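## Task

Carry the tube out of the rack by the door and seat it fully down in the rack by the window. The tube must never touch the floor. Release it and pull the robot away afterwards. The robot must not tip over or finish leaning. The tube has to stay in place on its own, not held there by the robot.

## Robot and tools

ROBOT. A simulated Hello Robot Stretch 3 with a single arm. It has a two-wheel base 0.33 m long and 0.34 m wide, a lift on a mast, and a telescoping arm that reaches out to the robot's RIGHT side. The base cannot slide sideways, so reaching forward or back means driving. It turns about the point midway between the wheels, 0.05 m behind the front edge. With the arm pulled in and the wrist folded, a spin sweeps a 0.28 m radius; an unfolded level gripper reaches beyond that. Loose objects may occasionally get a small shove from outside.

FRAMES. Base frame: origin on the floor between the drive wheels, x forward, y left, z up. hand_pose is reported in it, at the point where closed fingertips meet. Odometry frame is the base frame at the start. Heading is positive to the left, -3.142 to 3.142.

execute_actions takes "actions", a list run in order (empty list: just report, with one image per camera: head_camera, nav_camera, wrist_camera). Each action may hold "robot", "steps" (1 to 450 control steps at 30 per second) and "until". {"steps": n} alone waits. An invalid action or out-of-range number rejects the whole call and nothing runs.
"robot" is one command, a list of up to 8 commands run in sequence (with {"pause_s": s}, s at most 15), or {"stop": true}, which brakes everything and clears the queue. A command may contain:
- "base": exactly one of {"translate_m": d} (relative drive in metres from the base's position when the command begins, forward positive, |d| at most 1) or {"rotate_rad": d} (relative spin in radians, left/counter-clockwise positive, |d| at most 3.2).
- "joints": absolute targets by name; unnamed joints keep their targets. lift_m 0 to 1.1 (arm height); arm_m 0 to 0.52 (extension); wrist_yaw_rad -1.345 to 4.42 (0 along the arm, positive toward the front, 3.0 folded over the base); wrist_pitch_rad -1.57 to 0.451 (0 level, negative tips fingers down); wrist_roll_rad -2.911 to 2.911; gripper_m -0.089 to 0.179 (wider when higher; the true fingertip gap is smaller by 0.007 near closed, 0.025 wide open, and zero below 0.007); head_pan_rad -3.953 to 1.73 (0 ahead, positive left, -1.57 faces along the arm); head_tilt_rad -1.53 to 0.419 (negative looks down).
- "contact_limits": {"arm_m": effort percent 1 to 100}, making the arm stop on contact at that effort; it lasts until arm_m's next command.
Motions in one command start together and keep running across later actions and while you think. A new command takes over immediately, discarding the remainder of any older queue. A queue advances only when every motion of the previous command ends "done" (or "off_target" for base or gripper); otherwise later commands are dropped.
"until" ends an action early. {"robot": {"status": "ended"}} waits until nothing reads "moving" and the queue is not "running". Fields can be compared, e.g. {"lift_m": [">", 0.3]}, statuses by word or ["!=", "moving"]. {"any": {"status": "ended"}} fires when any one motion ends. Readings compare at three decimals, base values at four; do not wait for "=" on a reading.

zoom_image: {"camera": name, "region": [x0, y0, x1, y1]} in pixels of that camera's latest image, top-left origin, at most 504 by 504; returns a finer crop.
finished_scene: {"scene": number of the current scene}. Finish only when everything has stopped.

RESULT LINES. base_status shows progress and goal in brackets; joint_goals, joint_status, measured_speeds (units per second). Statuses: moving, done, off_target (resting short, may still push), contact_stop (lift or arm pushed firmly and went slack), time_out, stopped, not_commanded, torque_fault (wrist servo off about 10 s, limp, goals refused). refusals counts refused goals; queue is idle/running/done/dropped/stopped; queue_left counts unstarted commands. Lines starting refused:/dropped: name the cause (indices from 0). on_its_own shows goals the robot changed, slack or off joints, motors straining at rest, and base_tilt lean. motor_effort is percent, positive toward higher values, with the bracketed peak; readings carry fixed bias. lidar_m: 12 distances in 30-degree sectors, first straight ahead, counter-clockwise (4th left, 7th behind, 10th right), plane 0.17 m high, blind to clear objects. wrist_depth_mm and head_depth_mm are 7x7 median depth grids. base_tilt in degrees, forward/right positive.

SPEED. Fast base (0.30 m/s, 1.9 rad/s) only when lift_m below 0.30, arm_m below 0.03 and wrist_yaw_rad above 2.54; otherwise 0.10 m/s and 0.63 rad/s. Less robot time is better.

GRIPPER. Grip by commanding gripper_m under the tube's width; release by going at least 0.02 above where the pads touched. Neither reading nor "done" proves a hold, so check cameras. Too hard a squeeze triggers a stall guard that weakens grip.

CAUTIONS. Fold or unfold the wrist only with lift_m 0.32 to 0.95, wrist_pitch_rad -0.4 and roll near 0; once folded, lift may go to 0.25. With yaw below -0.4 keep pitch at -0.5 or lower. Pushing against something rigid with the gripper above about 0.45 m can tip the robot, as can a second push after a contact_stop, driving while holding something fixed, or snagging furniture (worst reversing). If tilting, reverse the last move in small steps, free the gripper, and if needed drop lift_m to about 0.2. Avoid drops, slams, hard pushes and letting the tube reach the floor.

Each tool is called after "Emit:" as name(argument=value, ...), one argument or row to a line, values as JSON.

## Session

Emit:
execute_actions(
  actions=[],
)

Scene clock: 0.00 s.
robot.base_odometry: x=+0.000 y=+0.000 heading=+0.000 (m, m, rad; robot's odometry frame)
robot.turned_by_wheels: +0.000 (rad since the last result)
robot.turned_by_imu: +0.000 (rad since the last result)
robot.base_tilt: forward=+1.0 right=+0.4 (deg)
robot.lidar_m: 1.92 2.11 1.89 2.06 0.96 0.94 0.99 1.42 1.41 1.88 1.81 1.77
robot.head_depth_mm: 2144 2181 2183 2182 2219 2200 2110 / 2176 2322 2316 2318 2340 2224 1891 / 2178 2438 2462 2485 2491 2198 2049 / 2176 2631 2676 2655 2637 2639 2292 / 2177 2801 2849 2909 2809 2515 2242 / 2181 3006 3080 3108 3122 2998 2315 / 2164 3020 3135 3120 3123 3082 2318
robot.base_status: not_commanded
robot.joint_positions: lift_m=+0.539 arm_m=+0.003 wrist_yaw_rad=+2.861 wrist_pitch_rad=-0.571 wrist_roll_rad=+0.012 gripper_m=+0.037 head_pan_rad=+0.017 head_tilt_rad=-0.017
robot.joint_goals: lift_m=+0.539 arm_m=+0.003 wrist_yaw_rad=+2.861 wrist_pitch_rad=-0.571 wrist_roll_rad=+0.012 gripper_m=+0.037 head_pan_rad=+0.017 head_tilt_rad=-0.017
robot.joint_status: lift_m=not_commanded arm_m=not_commanded wrist_yaw_rad=not_commanded wrist_pitch_rad=not_commanded wrist_roll_rad=not_commanded gripper_m=not_commanded head_pan_rad=not_commanded head_tilt_rad=not_commanded
robot.measured_speeds: translate_m=+0.000 rotate_rad=+0.000 lift_m=+0.000 arm_m=+0.000 wrist_yaw_rad=+0.000 wrist_pitch_rad=+0.000 wrist_roll_rad=+0.000 head_pan_rad=+0.000 head_tilt_rad=+0.000
robot: refusals=0 queue=idle queue_left=0
robot.motor_effort: left_wheel=+0 right_wheel=+0 lift_m=+38 arm_m=-1 wrist_yaw_rad=+0 wrist_pitch_rad=+6 wrist_roll_rad=+0 gripper_m=+0 head_pan_rad=+0 head_tilt_rad=+3 (%)
robot.hand_pose: x=+0.0350 y=+0.0469 z=+0.5193 quat_wxyz=(+0.293, +0.703, +0.101, +0.640) (m; robot's base frame)
robot.wrist_depth_mm: - - - - - - - / - - - - - - - / 949 - - - - - - / 849 913 913 916 960 - - / 764 - 799 799 833 838 858 / 673 682 680 703 727 742 751 / 606 608 637 632 641 671 664
pictures: head_camera (sideways: a quarter turn clockwise sets it upright), nav_camera (sideways: a quarter turn counterclockwise sets it upright), wrist_camera
camera_calibration (this result's frames):
head_camera: T_world_to_cam=[[-0.046353, -0.0053308, -0.998911, 1.32351], [-0.0234382, 0.999716, -0.00424748, 0.00939639], [0.99865, 0.0232158, -0.0464648, 0.0151704], [0, 0, 0, 1]] pos_world=[0.046419, -0.00269053, 1.32282]
nav_camera: T_world_to_cam=[[-0.00303858, -0.0465724, 0.99891, -1.25849], [-0.0150434, -0.9988, -0.0466131, 0.109161], [0.999882, -0.0151686, 0.00233433, -0.0475581], [0, 0, 0, 1]] pos_world=[0.0453706, 0.0496976, 1.26232]
wrist_camera: T_world_to_cam=[[0.955867, -0.287908, 0.0585495, -0.055611], [-0.158609, -0.673426, -0.722039, 0.44256], [0.247309, 0.680886, -0.689371, 0.485783], [0, 0, 0, 1]] pos_world=[0.00321241, -0.048742, 0.657686]
Images, in order (width x height): head_camera 896x504, nav_camera 672x504, wrist_camera 644x364.

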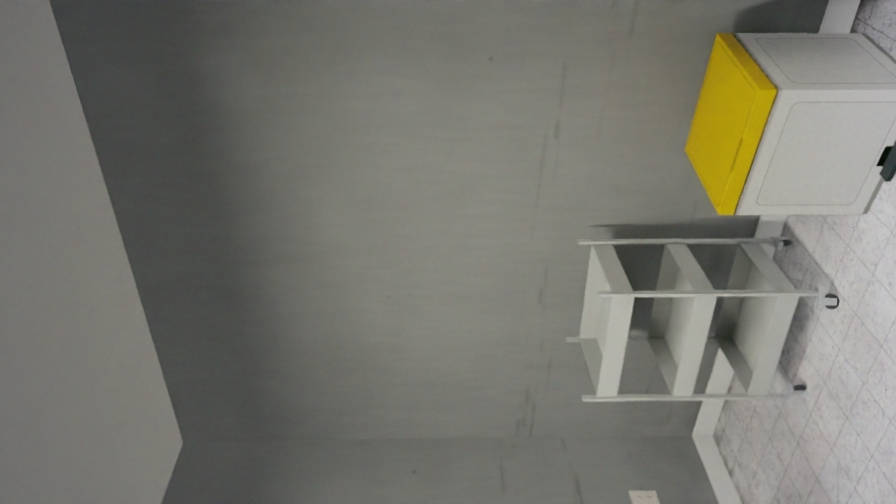

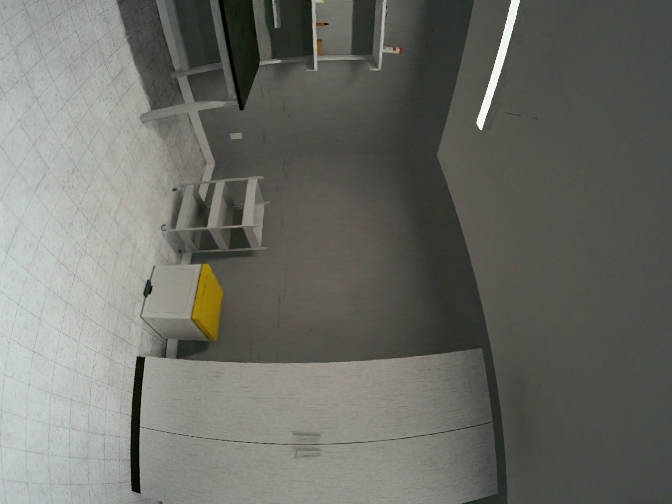

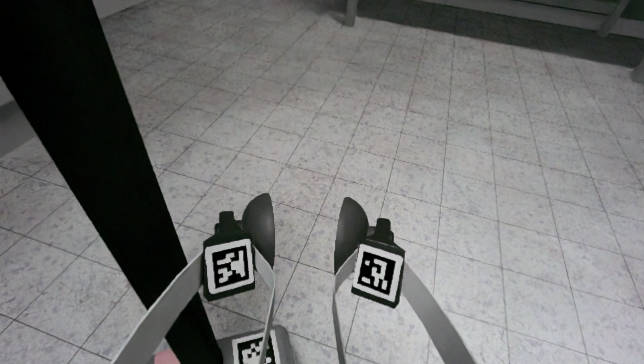

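Emit:
execute_actions(
  actions=[
    {"robot": {"joints": {"head_pan_rad": 1.0, "head_tilt_rad": -0.3, "lift_m": 0.29, "wrist_yaw_rad": 3.0, "wrist_pitch_rad": -0.38}}, "steps": 100, "until": {"robot": {"head_pan_rad_status": ["!=", "moving"]}}},
  ],
)

Emit:
execute_actions(
  actions=[
    {"robot": {"joints": {"head_pan_rad": -1.75, "head_tilt_rad": -0.3}}, "steps": 150, "until": {"robot": {"status": "ended"}}},
  ],
)

Scene clock: 10.87 s.
robot.base_odometry: x=+0.000 y=+0.000 heading=+0.000 (m, m, rad; robot's odometry frame)
robot.turned_by_wheels: +0.000 (rad since the last result)
robot.turned_by_imu: +0.001 (rad since the last result)
robot.base_tilt: forward=+0.9 right=+0.5 (deg)
robot.lidar_m: 1.92 2.12 1.89 2.06 0.96 0.93 0.99 1.42 1.41 1.88 1.81 1.77
robot.head_depth_mm: 2245 2406 2496 2121 2677 2004 1587 / 2257 2344 2497 2120 2646 2006 1601 / 2251 2381 2503 2080 2654 1990 1586 / 2266 2377 2492 2135 2669 2012 1600 / 2243 2390 2533 2154 2699 2023 1607 / 2265 2384 2536 2607 2522 2027 1604 / 2301 2410 2537 2654 2741 2010 1598
robot.base_status: not_commanded
robot.joint_positions: lift_m=+0.449 arm_m=+0.003 wrist_yaw_rad=+2.997 wrist_pitch_rad=-0.403 wrist_roll_rad=+0.012 gripper_m=+0.037 head_pan_rad=+0.993 head_tilt_rad=-0.296
robot.joint_goals: lift_m=+0.290 arm_m=+0.003 wrist_yaw_rad=+3.000 wrist_pitch_rad=-0.380 wrist_roll_rad=+0.012 gripper_m=+0.037 head_pan_rad=+1.000 head_tilt_rad=-0.300
robot.joint_status: lift_m=moving arm_m=not_commanded wrist_yaw_rad=moving wrist_pitch_rad=moving wrist_roll_rad=not_commanded gripper_m=not_commanded head_pan_rad=done head_tilt_rad=done
robot.measured_speeds: translate_m=+0.000 rotate_rad=+0.000 lift_m=-0.110 arm_m=+0.000 wrist_yaw_rad=+0.000 wrist_pitch_rad=+0.000 wrist_roll_rad=+0.000 head_pan_rad=+0.000 head_tilt_rad=+0.000
robot: refusals=0 queue=running queue_left=0
robot.motor_effort: left_wheel=+0(0) right_wheel=+0(0) lift_m=+32(38) arm_m=+0(1) wrist_yaw_rad=+1(0) wrist_pitch_rad=+10(8) wrist_roll_rad=+0(0) gripper_m=+1(0) head_pan_rad=+4(47) head_tilt_rad=-1(19) (%)
robot.hand_pose: x=+0.0114 y=+0.0762 z=+0.4649 quat_wxyz=(+0.192, +0.705, +0.090, +0.677) (m; robot's base frame)
robot.wrist_depth_mm: 777 - - - - - - / 822 - - - - - - / 879 - - - - - - / 899 945 - - - - - / 771 782 - 835 862 889 901 / 663 666 675 705 732 734 752 / 572 589 600 612 616 638 655
pictures: head_camera (sideways: a quarter turn clockwise sets it upright), nav_camera (sideways: a quarter turn counterclockwise sets it upright), wrist_camera
camera_calibration (this result's frames):
head_camera: T_world_to_cam=[[-0.170962, -0.270361, -0.947458, 1.25693], [-0.841353, 0.54048, -0.00241201, 0.0119949], [0.512734, 0.796734, -0.319871, 0.374012], [0, 0, 0, 1]] pos_world=[0.0332108, 0.0353541, 1.31055]
nav_camera: T_world_to_cam=[[0.187298, 0.20199, 0.961311, -1.21035], [0.81217, -0.582316, -0.0358842, 0.0901322], [0.552539, 0.78747, -0.273116, 0.313728], [0, 0, 0, 1]] pos_world=[-0.0198541, 0.0499119, 1.25244]
wrist_camera: T_world_to_cam=[[0.984765, -0.16469, 0.0558075, -0.0298786], [-0.0467129, -0.559692, -0.827383, 0.458301], [0.167496, 0.812171, -0.558858, 0.364403], [0, 0, 0, 1]] pos_world=[-0.0102042, -0.0443706, 0.584507]
Images, in order (width x height): head_camera 896x504, nav_camera 672x504, wrist_camera 644x364.

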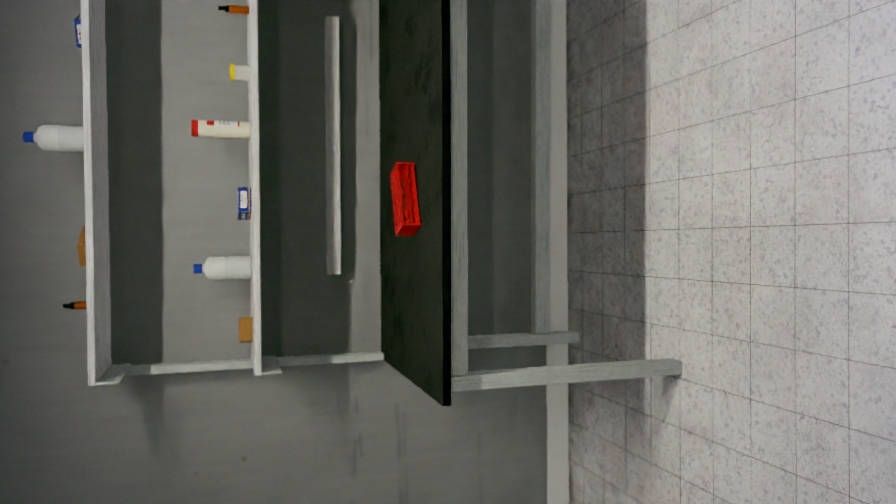

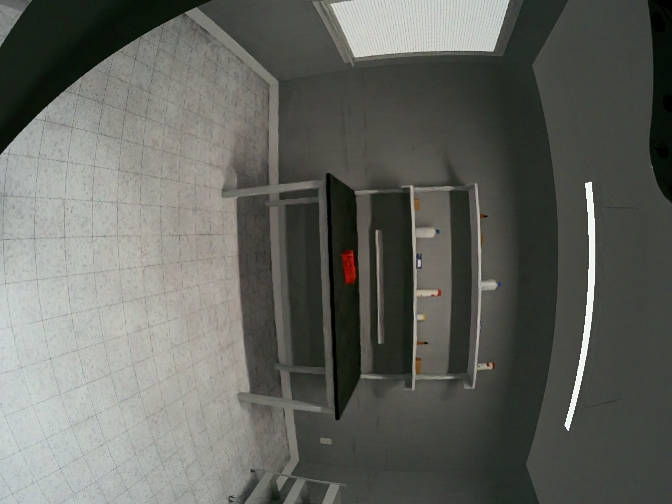

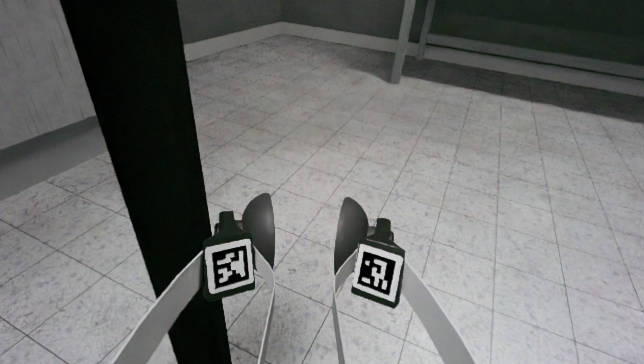

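Scene clock: 12.77 s.
robot.base_odometry: x=+0.000 y=+0.000 heading=+0.000 (m, m, rad; robot's odometry frame)
robot.turned_by_wheels: +0.000 (rad since the last result)
robot.turned_by_imu: +0.000 (rad since the last result)
robot.base_tilt: forward=+1.0 right=+0.5 (deg)
robot.lidar_m: 1.93 2.11 1.89 2.05 0.96 0.93 0.99 1.42 1.41 1.87 1.81 1.77
robot.head_depth_mm: 1860 1954 2004 1534 2248 2000 1587 / 1937 2024 2094 1548 2324 2011 1594 / 1988 2088 2199 1678 1897 2020 1595 / 2081 2191 2242 1734 2160 1944 1596 / 2150 2254 2365 2468 2584 2035 1600 / 2217 2357 2505 2674 2741 2011 1608 / 2346 2484 2652 1906 2508 2019 1609
robot.base_status: not_commanded
robot.joint_positions: lift_m=+0.290 arm_m=+0.003 wrist_yaw_rad=+2.997 wrist_pitch_rad=-0.402 wrist_roll_rad=+0.012 gripper_m=+0.037 head_pan_rad=-1.743 head_tilt_rad=-0.296
robot.joint_goals: lift_m=+0.290 arm_m=+0.003 wrist_yaw_rad=+3.000 wrist_pitch_rad=-0.380 wrist_roll_rad=+0.012 gripper_m=+0.037 head_pan_rad=-1.750 head_tilt_rad=-0.300
robot.joint_status: lift_m=done arm_m=not_commanded wrist_yaw_rad=done wrist_pitch_rad=done wrist_roll_rad=not_commanded gripper_m=not_commanded head_pan_rad=done head_tilt_rad=done
robot.measured_speeds: translate_m=+0.000 rotate_rad=+0.000 lift_m=+0.000 arm_m=+0.000 wrist_yaw_rad=+0.000 wrist_pitch_rad=+0.000 wrist_roll_rad=+0.000 head_pan_rad=+0.000 head_tilt_rad=+0.000
robot: refusals=0 queue=done queue_left=0
robot.motor_effort: left_wheel=+0(0) right_wheel=+0(1) lift_m=+33(35) arm_m=-1(0) wrist_yaw_rad=+1(0) wrist_pitch_rad=+10(10) wrist_roll_rad=+0(0) gripper_m=+1(1) head_pan_rad=-4(46) head_tilt_rad=-1(0) (%)
robot.hand_pose: x=+0.0113 y=+0.0763 z=+0.3064 quat_wxyz=(+0.192, +0.705, +0.090, +0.677) (m; robot's base frame)
robot.wrist_depth_mm: 782 - - - - - - / 859 - - - - - - / 844 - 936 967 - - - / 673 695 741 759 764 800 839 / 571 573 - 617 640 649 663 / 483 498 - 528 537 541 552 / - - - 452 457 466 477
pictures: head_camera (sideways: a quarter turn clockwise sets it upright), nav_camera (sideways: a quarter turn counterclockwise sets it upright), wrist_camera
camera_calibration (this result's frames):
head_camera: T_world_to_cam=[[0.0503076, 0.316103, -0.94739, 1.25549], [0.986422, -0.164213, -0.00241052, 0.000843482], [-0.156336, -0.934405, -0.320072, 0.378356], [0, 0, 0, 1]] pos_world=[-0.00484242, -0.0431895, 1.31054]
nav_camera: T_world_to_cam=[[-0.0923209, -0.259746, 0.961254, -1.20857], [-0.976135, 0.214182, -0.0358749, 0.101029], [-0.196565, -0.941625, -0.273321, 0.318563], [0, 0, 0, 1]] pos_world=[0.0496599, -0.0355918, 1.25243]
wrist_camera: T_world_to_cam=[[0.98479, -0.16455, 0.055789, -0.0209957], [-0.0465018, -0.558983, -0.827874, 0.327357], [0.167412, 0.812688, -0.558132, 0.275503], [0, 0, 0, 1]] pos_world=[-0.0102235, -0.0443659, 0.425949]
Images, in order (width x height): head_camera 896x504, nav_camera 672x504, wrist_camera 644x364.

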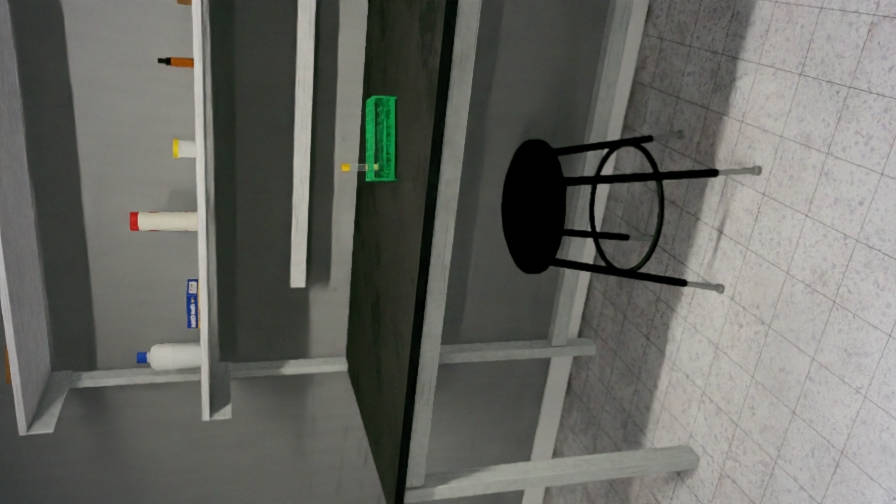

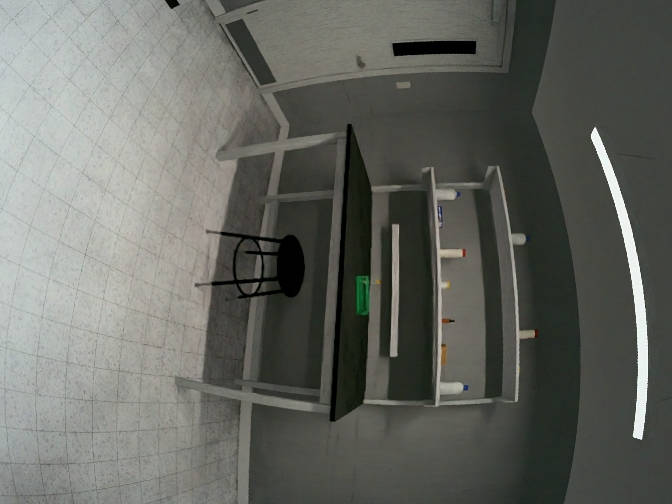

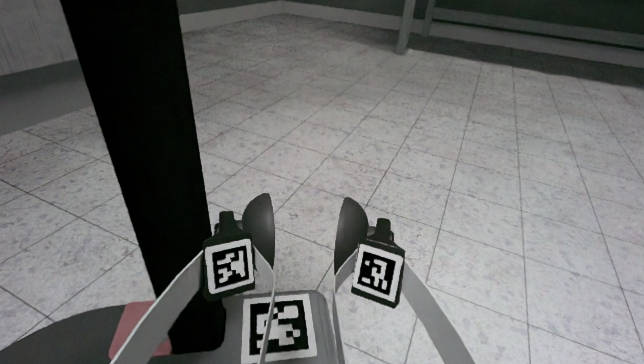

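Emit:
execute_actions(
  actions=[
    {"robot": [{"base": {"rotate_rad": -1.69}}, {"base": {"translate_m": 1.0}}, {"base": {"translate_m": 0.16}}, {"base": {"rotate_rad": 1.09}, "joints": {"lift_m": 0.92, "head_pan_rad": -1.57, "head_tilt_rad": -0.55, "gripper_m": 0.09}}], "steps": 450, "until": {"robot": {"lift_m": [">", 0.4]}}},
    {"robot": {"joints": {"wrist_yaw_rad": 1.57, "wrist_pitch_rad": 0.025, "wrist_roll_rad": 0.0}}, "steps": 450, "until": {"robot": {"status": "ended"}}},
  ],
)

Scene clock: 60.40 s.
robot.base_odometry: x=-0.138 y=-1.152 heading=-0.600 (m, m, rad; robot's odometry frame)
robot.turned_by_wheels: -0.600 (rad since the last result)
robot.turned_by_imu: -0.571 (rad since the last result)
robot.base_tilt: forward=+0.9 right=+0.5 (deg)
robot.lidar_m: 1.66 1.34 1.75 3.51 2.10 1.54 1.49 0.77 1.07 0.49 0.53 0.81
robot.head_depth_mm: 981 1043 1016 722 561 489 - / 980 1044 1022 696 562 483 - / 982 1045 1028 676 562 484 - / 981 1044 1030 700 563 486 782 / 984 1044 1033 730 565 486 785 / 982 1046 1035 731 566 487 804 / 980 1042 1038 734 567 488 -
robot.base_status: done (rotate_rad +1.0899 of +1.0900)
robot.joint_positions: lift_m=+0.920 arm_m=+0.003 wrist_yaw_rad=+1.573 wrist_pitch_rad=+0.001 wrist_roll_rad=+0.004 gripper_m=+0.090 head_pan_rad=-1.577 head_tilt_rad=-0.544
robot.joint_goals: lift_m=+0.920 arm_m=+0.003 wrist_yaw_rad=+1.570 wrist_pitch_rad=+0.025 wrist_roll_rad=+0.000 gripper_m=+0.090 head_pan_rad=-1.570 head_tilt_rad=-0.550
robot.joint_status: lift_m=done arm_m=not_commanded wrist_yaw_rad=done wrist_pitch_rad=done wrist_roll_rad=done gripper_m=done head_pan_rad=done head_tilt_rad=done
robot.measured_speeds: translate_m=+0.000 rotate_rad=+0.000 lift_m=+0.000 arm_m=+0.000 wrist_yaw_rad=+0.000 wrist_pitch_rad=+0.000 wrist_roll_rad=+0.000 head_pan_rad=+0.000 head_tilt_rad=+0.000
robot: refusals=0 queue=done queue_left=0
robot.motor_effort: left_wheel=-3(16) right_wheel=+4(11) lift_m=+42(44) arm_m=+0(2) wrist_yaw_rad=-2(4) wrist_pitch_rad=+11(13) wrist_roll_rad=-1(2) gripper_m=+0(89) head_pan_rad=+4(24) head_tilt_rad=-1(17) (%)
robot.hand_pose: x=+0.2349 y=-0.1472 z=+1.0348 quat_wxyz=(+0.499, +0.501, -0.500, +0.500) (m; robot's base frame)
robot.wrist_depth_mm: - - - - - - - / - - - - - - - / - - - - - - - / - - - - - - - / - - - - - 590 625 / - - - - - 402 413 / - - - - - 333 307
pictures: head_camera (sideways: a quarter turn clockwise sets it upright), nav_camera (sideways: a quarter turn counterclockwise sets it upright), wrist_camera
camera_calibration (this result's frames):
head_camera: T_world_to_cam=[[-0.00118764, 0.542253, -0.840214, 1.11599], [0.999999, 0.00122459, -0.000623182, -0.00156674], [0.000690994, -0.840214, -0.542254, 0.666514], [0, 0, 0, 1]] pos_world=[0.00243158, -0.0451309, 1.29909]
nav_camera: T_world_to_cam=[[-0.0495811, -0.498467, 0.865489, -1.08386], [-0.998052, 0.0575774, -0.0240143, 0.0857116], [-0.0378623, -0.864994, -0.500351, 0.613038], [0, 0, 0, 1]] pos_world=[0.0550168, -0.0149275, 1.24686]
wrist_camera: T_world_to_cam=[[-0.0386829, -0.997972, 0.0505431, -0.195439], [-0.190084, -0.0423083, -0.980856, 1.0839], [0.981005, -0.0475497, -0.188062, 0.12553], [0, 0, 0, 1]] pos_world=[0.0753269, -0.143215, 1.09664]
Images, in order (width x height): head_camera 896x504, nav_camera 672x504, wrist_camera 644x364.

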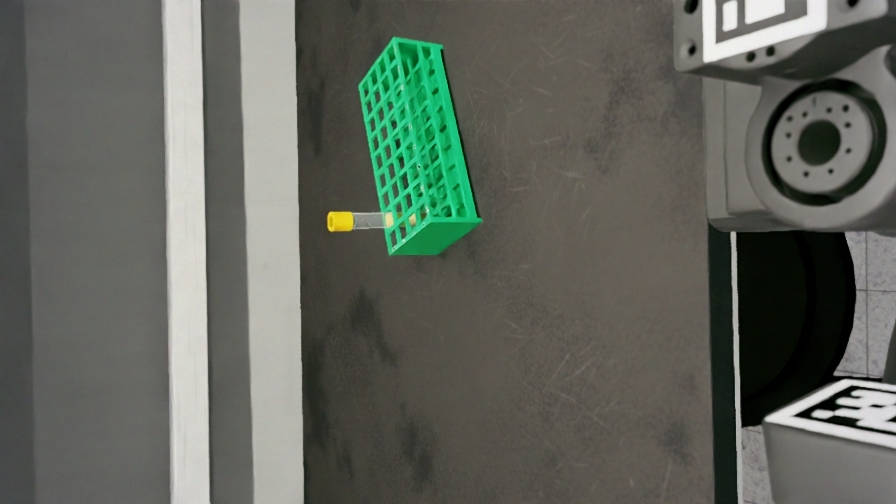

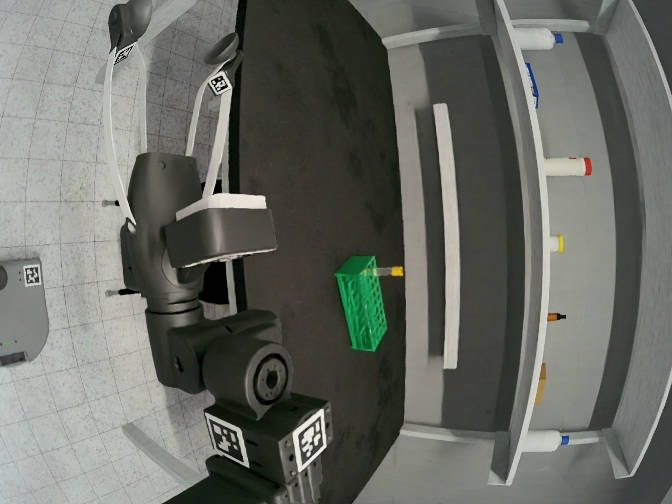

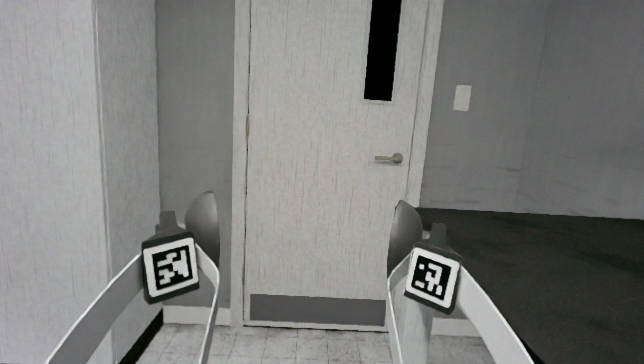

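Emit:
execute_actions(
  actions=[
    {"robot": {"joints": {"wrist_yaw_rad": 0.0, "lift_m": 0.904}}, "steps": 100, "until": {"robot": {"wrist_yaw_rad": ["<", 0.5]}}},
    {"robot": {"joints": {"arm_m": 0.25}}, "steps": 300, "until": {"robot": {"status": "ended"}}},
  ],
)

Emit:
zoom_image(
  camera="wrist_camera",
  region=[170, 160, 450, 364],
)

Scene clock: 77.83 s.
robot.base_odometry: x=-0.138 y=-1.152 heading=-0.600 (m, m, rad; robot's odometry frame)
robot.turned_by_wheels: +0.000 (rad since the last result)
robot.turned_by_imu: +0.001 (rad since the last result)
robot.base_tilt: forward=+0.9 right=+0.5 (deg)
robot.lidar_m: 1.65 1.34 1.74 3.50 2.10 1.54 1.49 0.77 1.07 0.49 0.52 0.81
robot.head_depth_mm: 983 1047 1020 - 552 483 1307 / 983 1042 1085 - 529 483 1312 / 984 1047 1089 - 528 484 1005 / 978 1043 1096 714 546 485 798 / 979 1041 1031 732 564 485 784 / 984 1040 1037 732 566 487 1006 / 985 1044 1037 734 567 486 1319
robot.base_status: done (rotate_rad +1.0899 of +1.0900)
robot.joint_positions: lift_m=+0.904 arm_m=+0.250 wrist_yaw_rad=+0.002 wrist_pitch_rad=+0.001 wrist_roll_rad=+0.004 gripper_m=+0.090 head_pan_rad=-1.577 head_tilt_rad=-0.544
robot.joint_goals: lift_m=+0.904 arm_m=+0.250 wrist_yaw_rad=+0.000 wrist_pitch_rad=+0.025 wrist_roll_rad=+0.000 gripper_m=+0.090 head_pan_rad=-1.570 head_tilt_rad=-0.550
robot.joint_status: lift_m=done arm_m=done wrist_yaw_rad=done wrist_pitch_rad=done wrist_roll_rad=done gripper_m=done head_pan_rad=done head_tilt_rad=done
robot.measured_speeds: translate_m=+0.000 rotate_rad=+0.000 lift_m=+0.000 arm_m=+0.000 wrist_yaw_rad=+0.000 wrist_pitch_rad=+0.000 wrist_roll_rad=+0.000 head_pan_rad=+0.000 head_tilt_rad=+0.000
robot: refusals=0 queue=done queue_left=0
robot.motor_effort: left_wheel=-3(3) right_wheel=+4(3) lift_m=+34(43) arm_m=+3(5) wrist_yaw_rad=-1(3) wrist_pitch_rad=+11(11) wrist_roll_rad=-2(2) gripper_m=+2(1) head_pan_rad=+4(5) head_tilt_rad=-1(2) (%)
robot.hand_pose: x=-0.0210 y=-0.6510 z=+1.0191 quat_wxyz=(+0.706, +0.000, -0.708, +0.001) (m; robot's base frame)
robot.wrist_depth_mm: 605 609 613 620 629 621 626 / 617 626 630 638 641 639 645 / 645 651 653 654 573 650 670 / 655 657 658 671 685 675 689 / 417 438 462 447 546 543 584 / 305 306 325 314 236 258 379 / 243 244 250 182 192 202 223
pictures: head_camera (sideways: a quarter turn clockwise sets it upright), nav_camera (sideways: a quarter turn counterclockwise sets it upright), wrist_camera
camera_calibration (this result's frames):
head_camera: T_world_to_cam=[[-0.00118758, 0.542253, -0.840214, 1.11599], [0.999999, 0.00122447, -0.000623178, -0.00156675], [0.000690896, -0.840214, -0.542254, 0.666515], [0, 0, 0, 1]] pos_world=[0.00243158, -0.0451309, 1.29909]
nav_camera: T_world_to_cam=[[-0.0495812, -0.498468, 0.865489, -1.08386], [-0.998052, 0.0575775, -0.0240143, 0.0857116], [-0.0378624, -0.864994, -0.500352, 0.613039], [0, 0, 0, 1]] pos_world=[0.0550168, -0.0149275, 1.24686]
wrist_camera: T_world_to_cam=[[-0.997944, 0.0393052, 0.0506159, -0.0522518], [-0.0422741, 0.18985, -0.980903, 1.15286], [-0.048164, -0.981026, -0.187799, -0.279862], [0, 0, 0, 1]] pos_world=[-0.0168875, -0.49137, 1.08093]
Images, in order (width x height): head_camera 896x504, nav_camera 672x504, wrist_camera 644x364.

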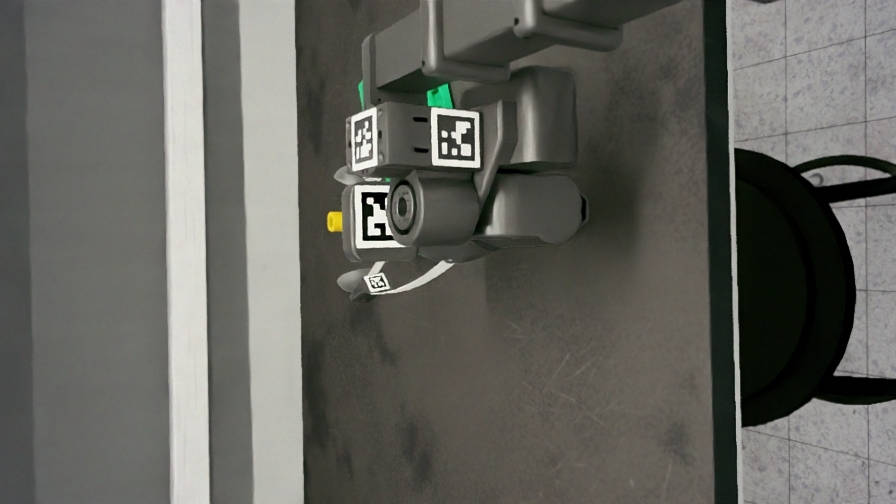

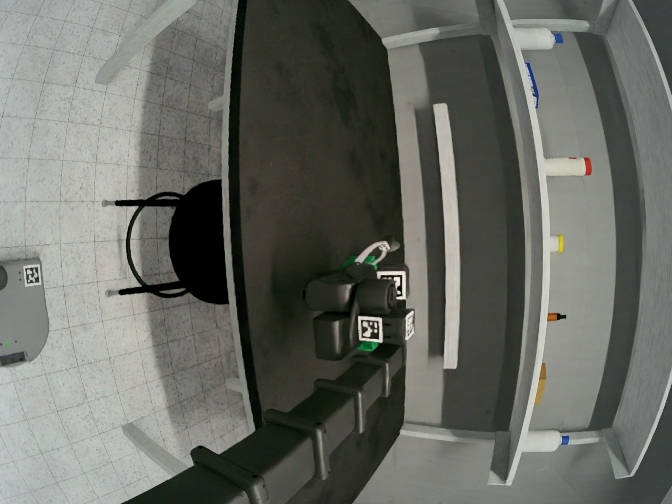

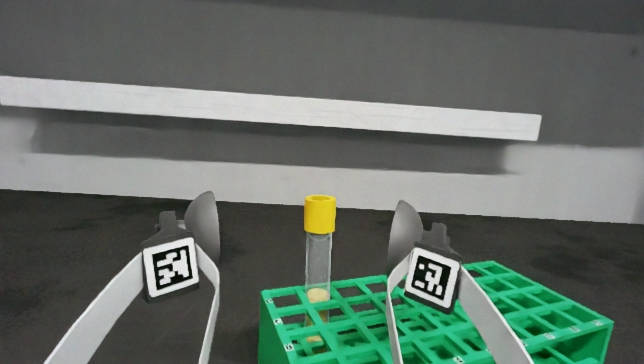

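Region (170, 160, 450, 364) of wrist_camera's 644x364 image, scaled by 1.800; it fills the top 367 rows of this view, and the rest is white.

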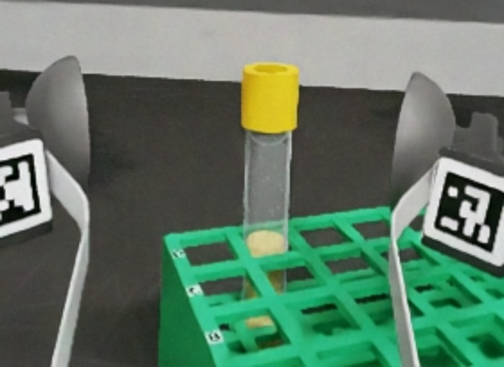

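Emit:
execute_actions(
  actions=[
    {"robot": {"base": {"translate_m": -0.009}, "joints": {"arm_m": 0.288, "gripper_m": 0.06}}, "steps": 300, "until": {"robot": {"status": "ended"}}},
  ],
)

Emit:
zoom_image(
  camera="wrist_camera",
  region=[170, 160, 450, 364],
)

Scene clock: 89.07 s.
robot.base_odometry: x=-0.145 y=-1.147 heading=-0.600 (m, m, rad; robot's odometry frame)
robot.turned_by_wheels: +0.000 (rad since the last result)
robot.turned_by_imu: +0.001 (rad since the last result)
robot.base_tilt: forward=+0.9 right=+0.5 (deg)
robot.lidar_m: 1.67 1.35 1.76 3.51 2.09 1.53 1.48 0.76 1.07 0.48 0.53 0.82
robot.head_depth_mm: 984 1047 1079 - 527 482 1311 / 982 1042 1108 - 561 484 1303 / 985 1044 1132 - 545 484 1072 / 981 1043 1094 700 562 486 801 / 982 1043 1035 729 564 486 782 / 982 1045 1038 730 566 487 879 / 981 1042 1038 734 567 488 1324
robot.base_status: done (translate_m -0.0090 of -0.0090)
robot.joint_positions: lift_m=+0.904 arm_m=+0.288 wrist_yaw_rad=+0.002 wrist_pitch_rad=+0.001 wrist_roll_rad=+0.004 gripper_m=+0.060 head_pan_rad=-1.577 head_tilt_rad=-0.544
robot.joint_goals: lift_m=+0.904 arm_m=+0.288 wrist_yaw_rad=+0.000 wrist_pitch_rad=+0.025 wrist_roll_rad=+0.000 gripper_m=+0.060 head_pan_rad=-1.570 head_tilt_rad=-0.550
robot.joint_status: lift_m=done arm_m=done wrist_yaw_rad=done wrist_pitch_rad=done wrist_roll_rad=done gripper_m=done head_pan_rad=done head_tilt_rad=done
robot.measured_speeds: translate_m=+0.000 rotate_rad=+0.000 lift_m=+0.000 arm_m=+0.000 wrist_yaw_rad=+0.000 wrist_pitch_rad=+0.000 wrist_roll_rad=+0.000 head_pan_rad=+0.000 head_tilt_rad=+0.000
robot: refusals=0 queue=done queue_left=0
robot.motor_effort: left_wheel=-3(10) right_wheel=+4(7) lift_m=+33(33) arm_m=+3(4) wrist_yaw_rad=-1(2) wrist_pitch_rad=+11(11) wrist_roll_rad=-2(2) gripper_m=+0(86) head_pan_rad=+4(5) head_tilt_rad=-2(3) (%)
robot.hand_pose: x=-0.0210 y=-0.6890 z=+1.0191 quat_wxyz=(+0.706, +0.000, -0.708, +0.001) (m; robot's base frame)
robot.wrist_depth_mm: 577 576 585 578 582 580 598 / 585 589 596 603 601 610 608 / 604 611 613 625 539 550 638 / 621 629 634 640 640 644 643 / 416 439 490 416 541 545 575 / 305 313 308 336 345 360 381 / 239 245 246 178 196 203 203
pictures: head_camera (sideways: a quarter turn clockwise sets it upright), nav_camera (sideways: a quarter turn counterclockwise sets it upright), wrist_camera
camera_calibration (this result's frames):
head_camera: T_world_to_cam=[[-0.00118745, 0.542253, -0.840214, 1.11599], [0.999999, 0.00122423, -0.00062318, -0.00156675], [0.000690695, -0.840214, -0.542254, 0.666514], [0, 0, 0, 1]] pos_world=[0.00243156, -0.0451309, 1.29909]
nav_camera: T_world_to_cam=[[-0.0495813, -0.498468, 0.865489, -1.08386], [-0.998052, 0.0575778, -0.0240143, 0.0857116], [-0.0378626, -0.864994, -0.500351, 0.613039], [0, 0, 0, 1]] pos_world=[0.0550168, -0.0149275, 1.24686]
wrist_camera: T_world_to_cam=[[-0.997943, 0.0393303, 0.0506158, -0.0507474], [-0.0422692, 0.189852, -0.980902, 1.16008], [-0.0481887, -0.981025, -0.187799, -0.317137], [0, 0, 0, 1]] pos_world=[-0.0168899, -0.529365, 1.08093]
Images, in order (width x height): head_camera 896x504, nav_camera 672x504, wrist_camera 644x364.

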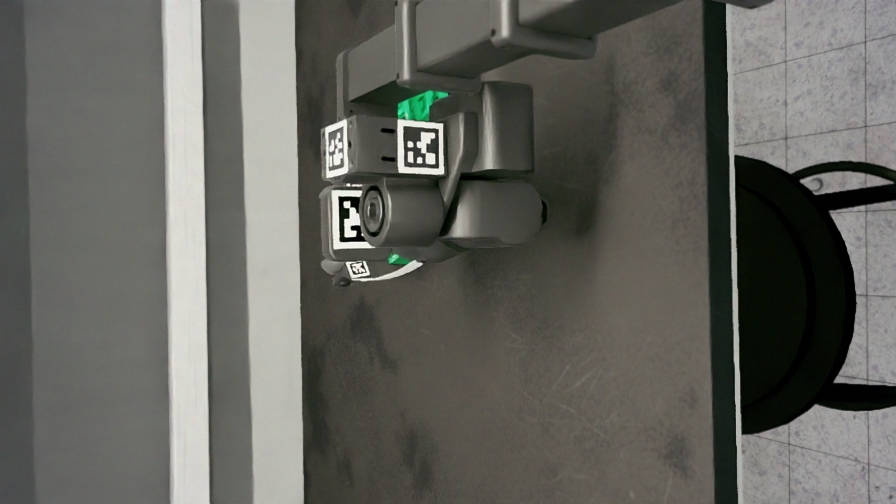

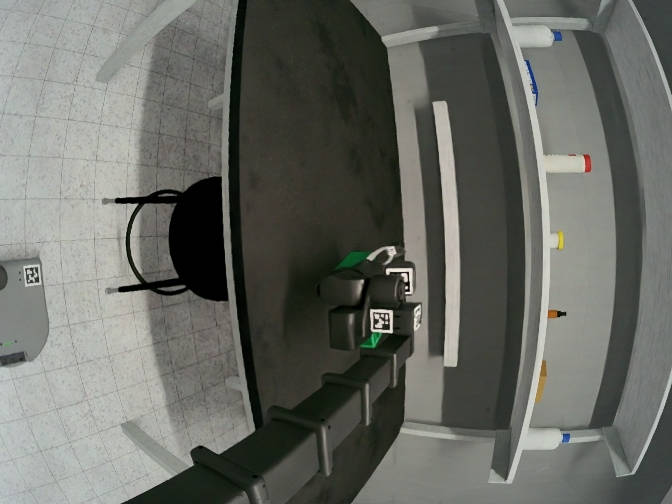

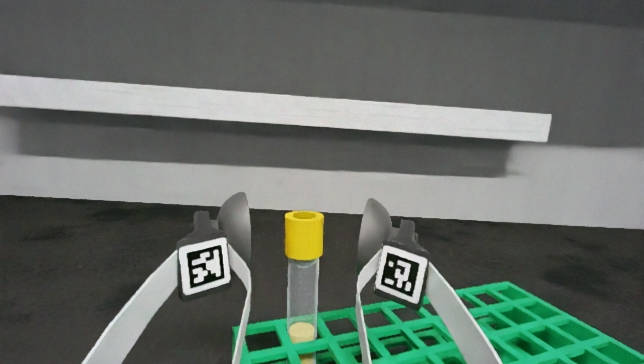

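Region (170, 160, 450, 364) of wrist_camera's 644x364 image, scaled by 1.800; it fills the top 367 rows of this view, and the rest is white.

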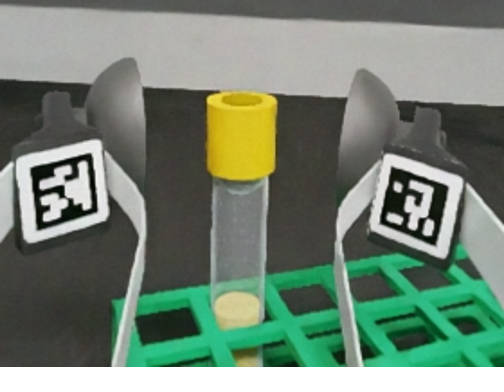

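Emit:
execute_actions(
  actions=[
    {"robot": [{"joints": {"gripper_m": -0.02}}, {"pause_s": 0.3}, {"joints": {"lift_m": 0.98}}], "steps": 300, "until": {"robot": {"status": "ended"}}},
  ],
)

Scene clock: 116.70 s.
robot.base_odometry: x=-0.145 y=-1.147 heading=-0.600 (m, m, rad; robot's odometry frame)
robot.turned_by_wheels: +0.000 (rad since the last result)
robot.turned_by_imu: +0.001 (rad since the last result)
robot.base_tilt: forward=+0.9 right=+0.4 (deg)
robot.lidar_m: 1.66 1.36 1.76 3.52 2.08 1.53 1.48 0.76 1.07 0.48 0.53 0.82
robot.head_depth_mm: 981 1028 - 695 560 482 1309 / 979 1028 - 696 562 484 1308 / 982 1030 - 671 563 484 1071 / 982 1033 972 696 563 485 799 / 979 1045 1027 728 566 487 786 / 980 1047 1035 732 565 487 877 / 983 1044 1040 734 566 487 1325
robot.base_status: done (translate_m -0.0090 of -0.0090)
robot.joint_positions: lift_m=+0.980 arm_m=+0.288 wrist_yaw_rad=+0.002 wrist_pitch_rad=+0.001 wrist_roll_rad=+0.004 gripper_m=-0.019 head_pan_rad=-1.577 head_tilt_rad=-0.544
robot.joint_goals: lift_m=+0.980 arm_m=+0.288 wrist_yaw_rad=+0.000 wrist_pitch_rad=+0.025 wrist_roll_rad=+0.000 gripper_m=-0.020 head_pan_rad=-1.570 head_tilt_rad=-0.550
robot.joint_status: lift_m=done arm_m=done wrist_yaw_rad=done wrist_pitch_rad=done wrist_roll_rad=done gripper_m=done head_pan_rad=done head_tilt_rad=done
robot.measured_speeds: translate_m=+0.000 rotate_rad=+0.000 lift_m=+0.000 arm_m=+0.000 wrist_yaw_rad=+0.000 wrist_pitch_rad=+0.000 wrist_roll_rad=+0.000 head_pan_rad=+0.000 head_tilt_rad=+0.000
robot: refusals=0 queue=done queue_left=0
robot.motor_effort: left_wheel=-3(3) right_wheel=+4(4) lift_m=+42(44) arm_m=+4(4) wrist_yaw_rad=-1(1) wrist_pitch_rad=+11(11) wrist_roll_rad=-1(1) gripper_m=-13(94) head_pan_rad=+5(4) head_tilt_rad=-2(2) (%)
robot.hand_pose: x=-0.0210 y=-0.6890 z=+1.0948 quat_wxyz=(+0.706, +0.000, -0.708, +0.001) (m; robot's base frame)
robot.wrist_depth_mm: 572 571 581 582 585 594 597 / 585 591 597 603 599 611 612 / 520 596 610 615 625 625 631 / 628 629 631 641 637 557 651 / 643 642 652 159 659 660 667 / 437 454 435 458 510 529 550 / 346 353 362 370 385 397 409
pictures: head_camera (sideways: a quarter turn clockwise sets it upright), nav_camera (sideways: a quarter turn counterclockwise sets it upright), wrist_camera
camera_calibration (this result's frames):
head_camera: T_world_to_cam=[[-0.00118751, 0.542253, -0.840214, 1.11599], [0.999999, 0.00122435, -0.00062318, -0.00156675], [0.000690795, -0.840214, -0.542254, 0.666514], [0, 0, 0, 1]] pos_world=[0.00243157, -0.0451309, 1.29909]
nav_camera: T_world_to_cam=[[-0.0495813, -0.498468, 0.865489, -1.08386], [-0.998052, 0.0575776, -0.0240143, 0.0857116], [-0.0378625, -0.864994, -0.500351, 0.613039], [0, 0, 0, 1]] pos_world=[0.0550168, -0.0149275, 1.24686]
wrist_camera: T_world_to_cam=[[-0.99793, 0.0393292, 0.0508786, -0.0548681], [-0.0425277, 0.189851, -0.980891, 1.23434], [-0.048237, -0.981025, -0.187786, -0.302933], [0, 0, 0, 1]] pos_world=[-0.0168735, -0.529368, 1.15666]
Images, in order (width x height): head_camera 896x504, nav_camera 672x504, wrist_camera 644x364.

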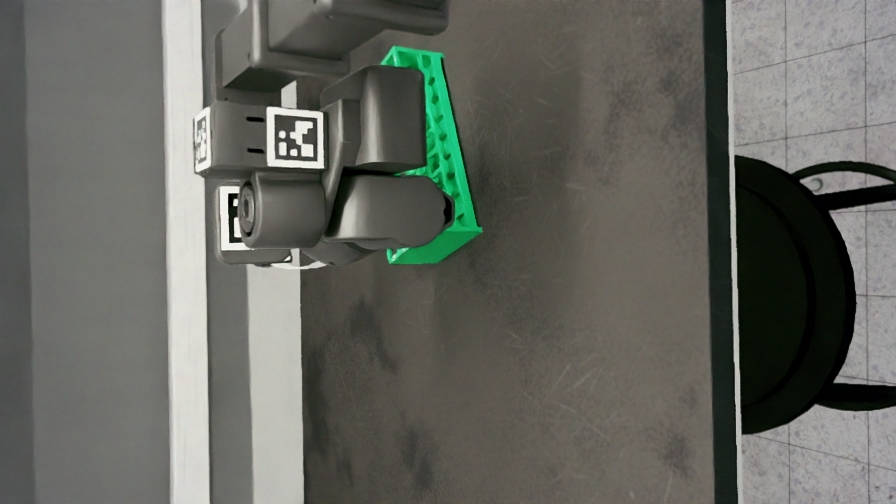

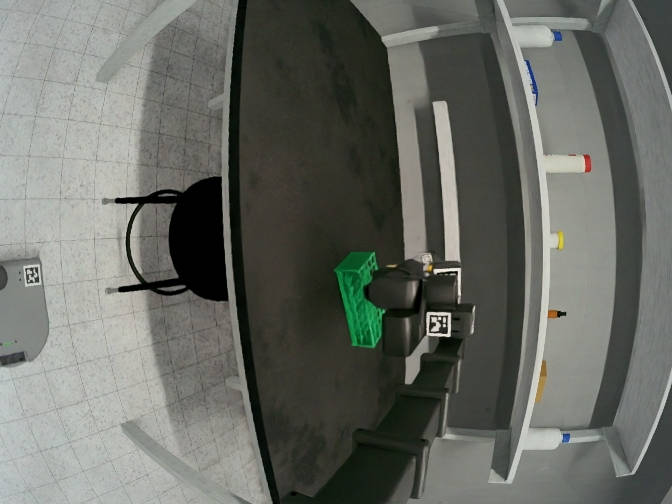

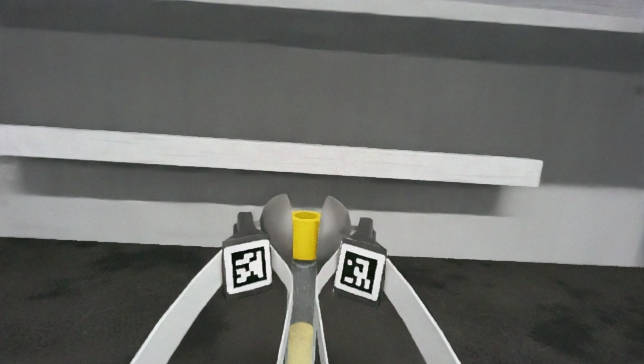

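Emit:
execute_actions(
  actions=[
    {"robot": {"joints": {"arm_m": 0.0, "wrist_yaw_rad": 1.57}}, "steps": 300, "until": {"robot": {"status": "ended"}}},
    {"robot": {"base": {"rotate_rad": 1.69}, "joints": {"lift_m": 0.29, "wrist_yaw_rad": 2.65, "wrist_pitch_rad": -0.38, "head_pan_rad": 0.0, "head_tilt_rad": -0.4}}, "steps": 300, "until": {"robot": {"base_status": "done"}}},
    {"robot": {"base": {"translate_m": 1.0}}, "steps": 300, "until": {"robot": {"lift_m_status": "done"}}},
    {"robot": [{"base": {"translate_m": 1.0}}, {"base": {"translate_m": 0.4}}], "steps": 450, "until": {"robot": {"status": "ended"}}},
  ],
)

Scene clock: 146.83 s.
robot.base_odometry: x=+0.654 y=+0.385 heading=+1.090 (m, m, rad; robot's odometry frame)
robot.turned_by_wheels: +1.690 (rad since the last result)
robot.turned_by_imu: +1.672 (rad since the last result)
robot.base_tilt: forward=+0.9 right=+0.4 (deg)
robot.lidar_m: 1.79 1.36 1.92 1.29 1.39 2.09 2.19 1.81 1.44 1.43 1.60 1.33
robot.head_depth_mm: 1604 1702 1770 1306 2078 1757 1441 / 1606 1714 1784 1326 2081 1745 1436 / 1612 1737 1839 1324 2095 1758 1443 / 1638 1756 1862 1332 2135 1762 1442 / 1640 1767 1880 1328 2161 1758 1450 / 1674 1793 1885 1338 2118 1773 1444 / 1677 1778 1924 1420 2228 1768 1449
robot.base_status: done (translate_m +0.4000 of +0.4000)
robot.joint_positions: lift_m=+0.290 arm_m=+0.003 wrist_yaw_rad=+2.648 wrist_pitch_rad=-0.398 wrist_roll_rad=+0.004 gripper_m=-0.019 head_pan_rad=-0.007 head_tilt_rad=-0.408
robot.joint_goals: lift_m=+0.290 arm_m=+0.000 wrist_yaw_rad=+2.650 wrist_pitch_rad=-0.380 wrist_roll_rad=+0.000 gripper_m=-0.020 head_pan_rad=+0.000 head_tilt_rad=-0.400
robot.joint_status: lift_m=done arm_m=done wrist_yaw_rad=done wrist_pitch_rad=done wrist_roll_rad=done gripper_m=done head_pan_rad=done head_tilt_rad=done
robot.measured_speeds: translate_m=+0.000 rotate_rad=+0.000 lift_m=+0.000 arm_m=+0.000 wrist_yaw_rad=+0.000 wrist_pitch_rad=+0.000 wrist_roll_rad=+0.000 head_pan_rad=+0.000 head_tilt_rad=+0.000
robot: refusals=0 queue=done queue_left=0
robot.motor_effort: left_wheel=-4(11) right_wheel=+4(13) lift_m=+33(41) arm_m=-4(2) wrist_yaw_rad=+2(4) wrist_pitch_rad=+8(12) wrist_roll_rad=-1(1) gripper_m=-13(13) head_pan_rad=+4(47) head_tilt_rad=+3(15) (%)
robot.hand_pose: x=+0.0863 y=+0.0517 z=+0.3072 quat_wxyz=(+0.305, +0.707, -0.034, +0.637) (m; robot's base frame)
robot.wrist_depth_mm: - - - - - - - / - - - - - - - / 855 879 913 966 - - - / 682 699 733 750 780 819 849 / 567 580 601 159 638 654 679 / 491 497 491 502 533 548 563 / - - 442 446 461 470 481
pictures: head_camera (sideways: a quarter turn clockwise sets it upright), nav_camera (sideways: a quarter turn counterclockwise sets it upright), wrist_camera
camera_calibration (this result's frames):
head_camera: T_world_to_cam=[[-0.423256, -0.00158665, -0.906009, 1.20437], [-0.000284305, 0.999999, -0.00161843, 0.00583091], [0.90601, -0.000427429, -0.423256, 0.506155], [0, 0, 0, 1]] pos_world=[0.0511786, -0.00370364, 1.30542]
nav_camera: T_world_to_cam=[[0.376404, -0.0491266, 0.925152, -1.16429], [-0.0546301, -0.998032, -0.0307701, 0.0887569], [0.924844, -0.0389592, -0.378347, 0.448408], [0, 0, 0, 1]] pos_world=[0.0283842, 0.0488542, 1.24953]
wrist_camera: T_world_to_cam=[[0.869968, -0.489082, 0.0628846, -0.0743803], [-0.226873, -0.510221, -0.82958, 0.3313], [0.437818, 0.707441, -0.554835, 0.264507], [0, 0, 0, 1]] pos_world=[0.0240655, -0.0544653, 0.426275]
Images, in order (width x height): head_camera 896x504, nav_camera 672x504, wrist_camera 644x364.

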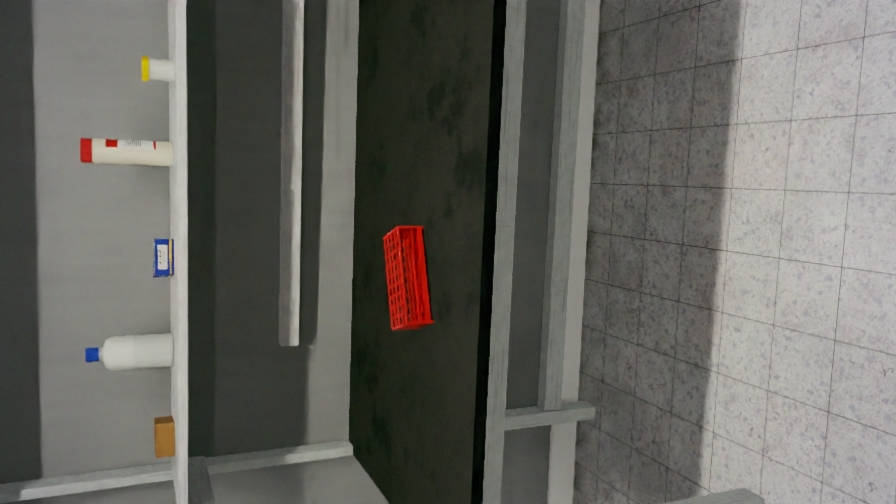

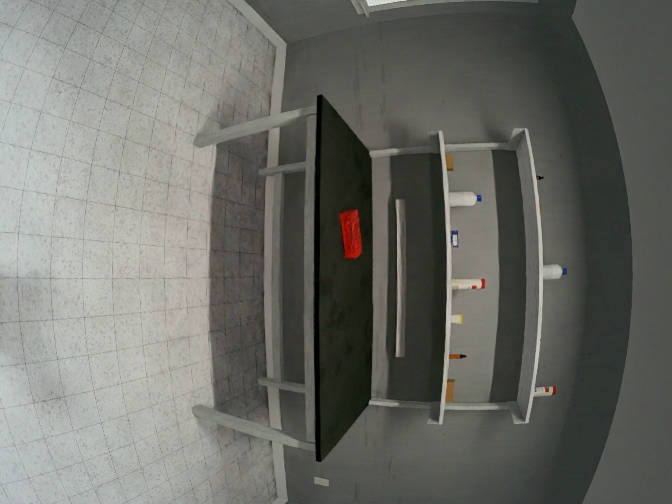

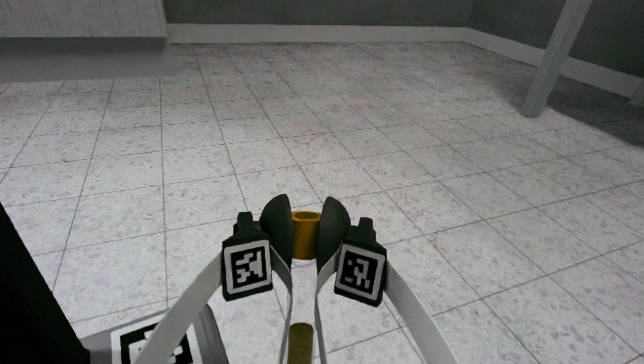

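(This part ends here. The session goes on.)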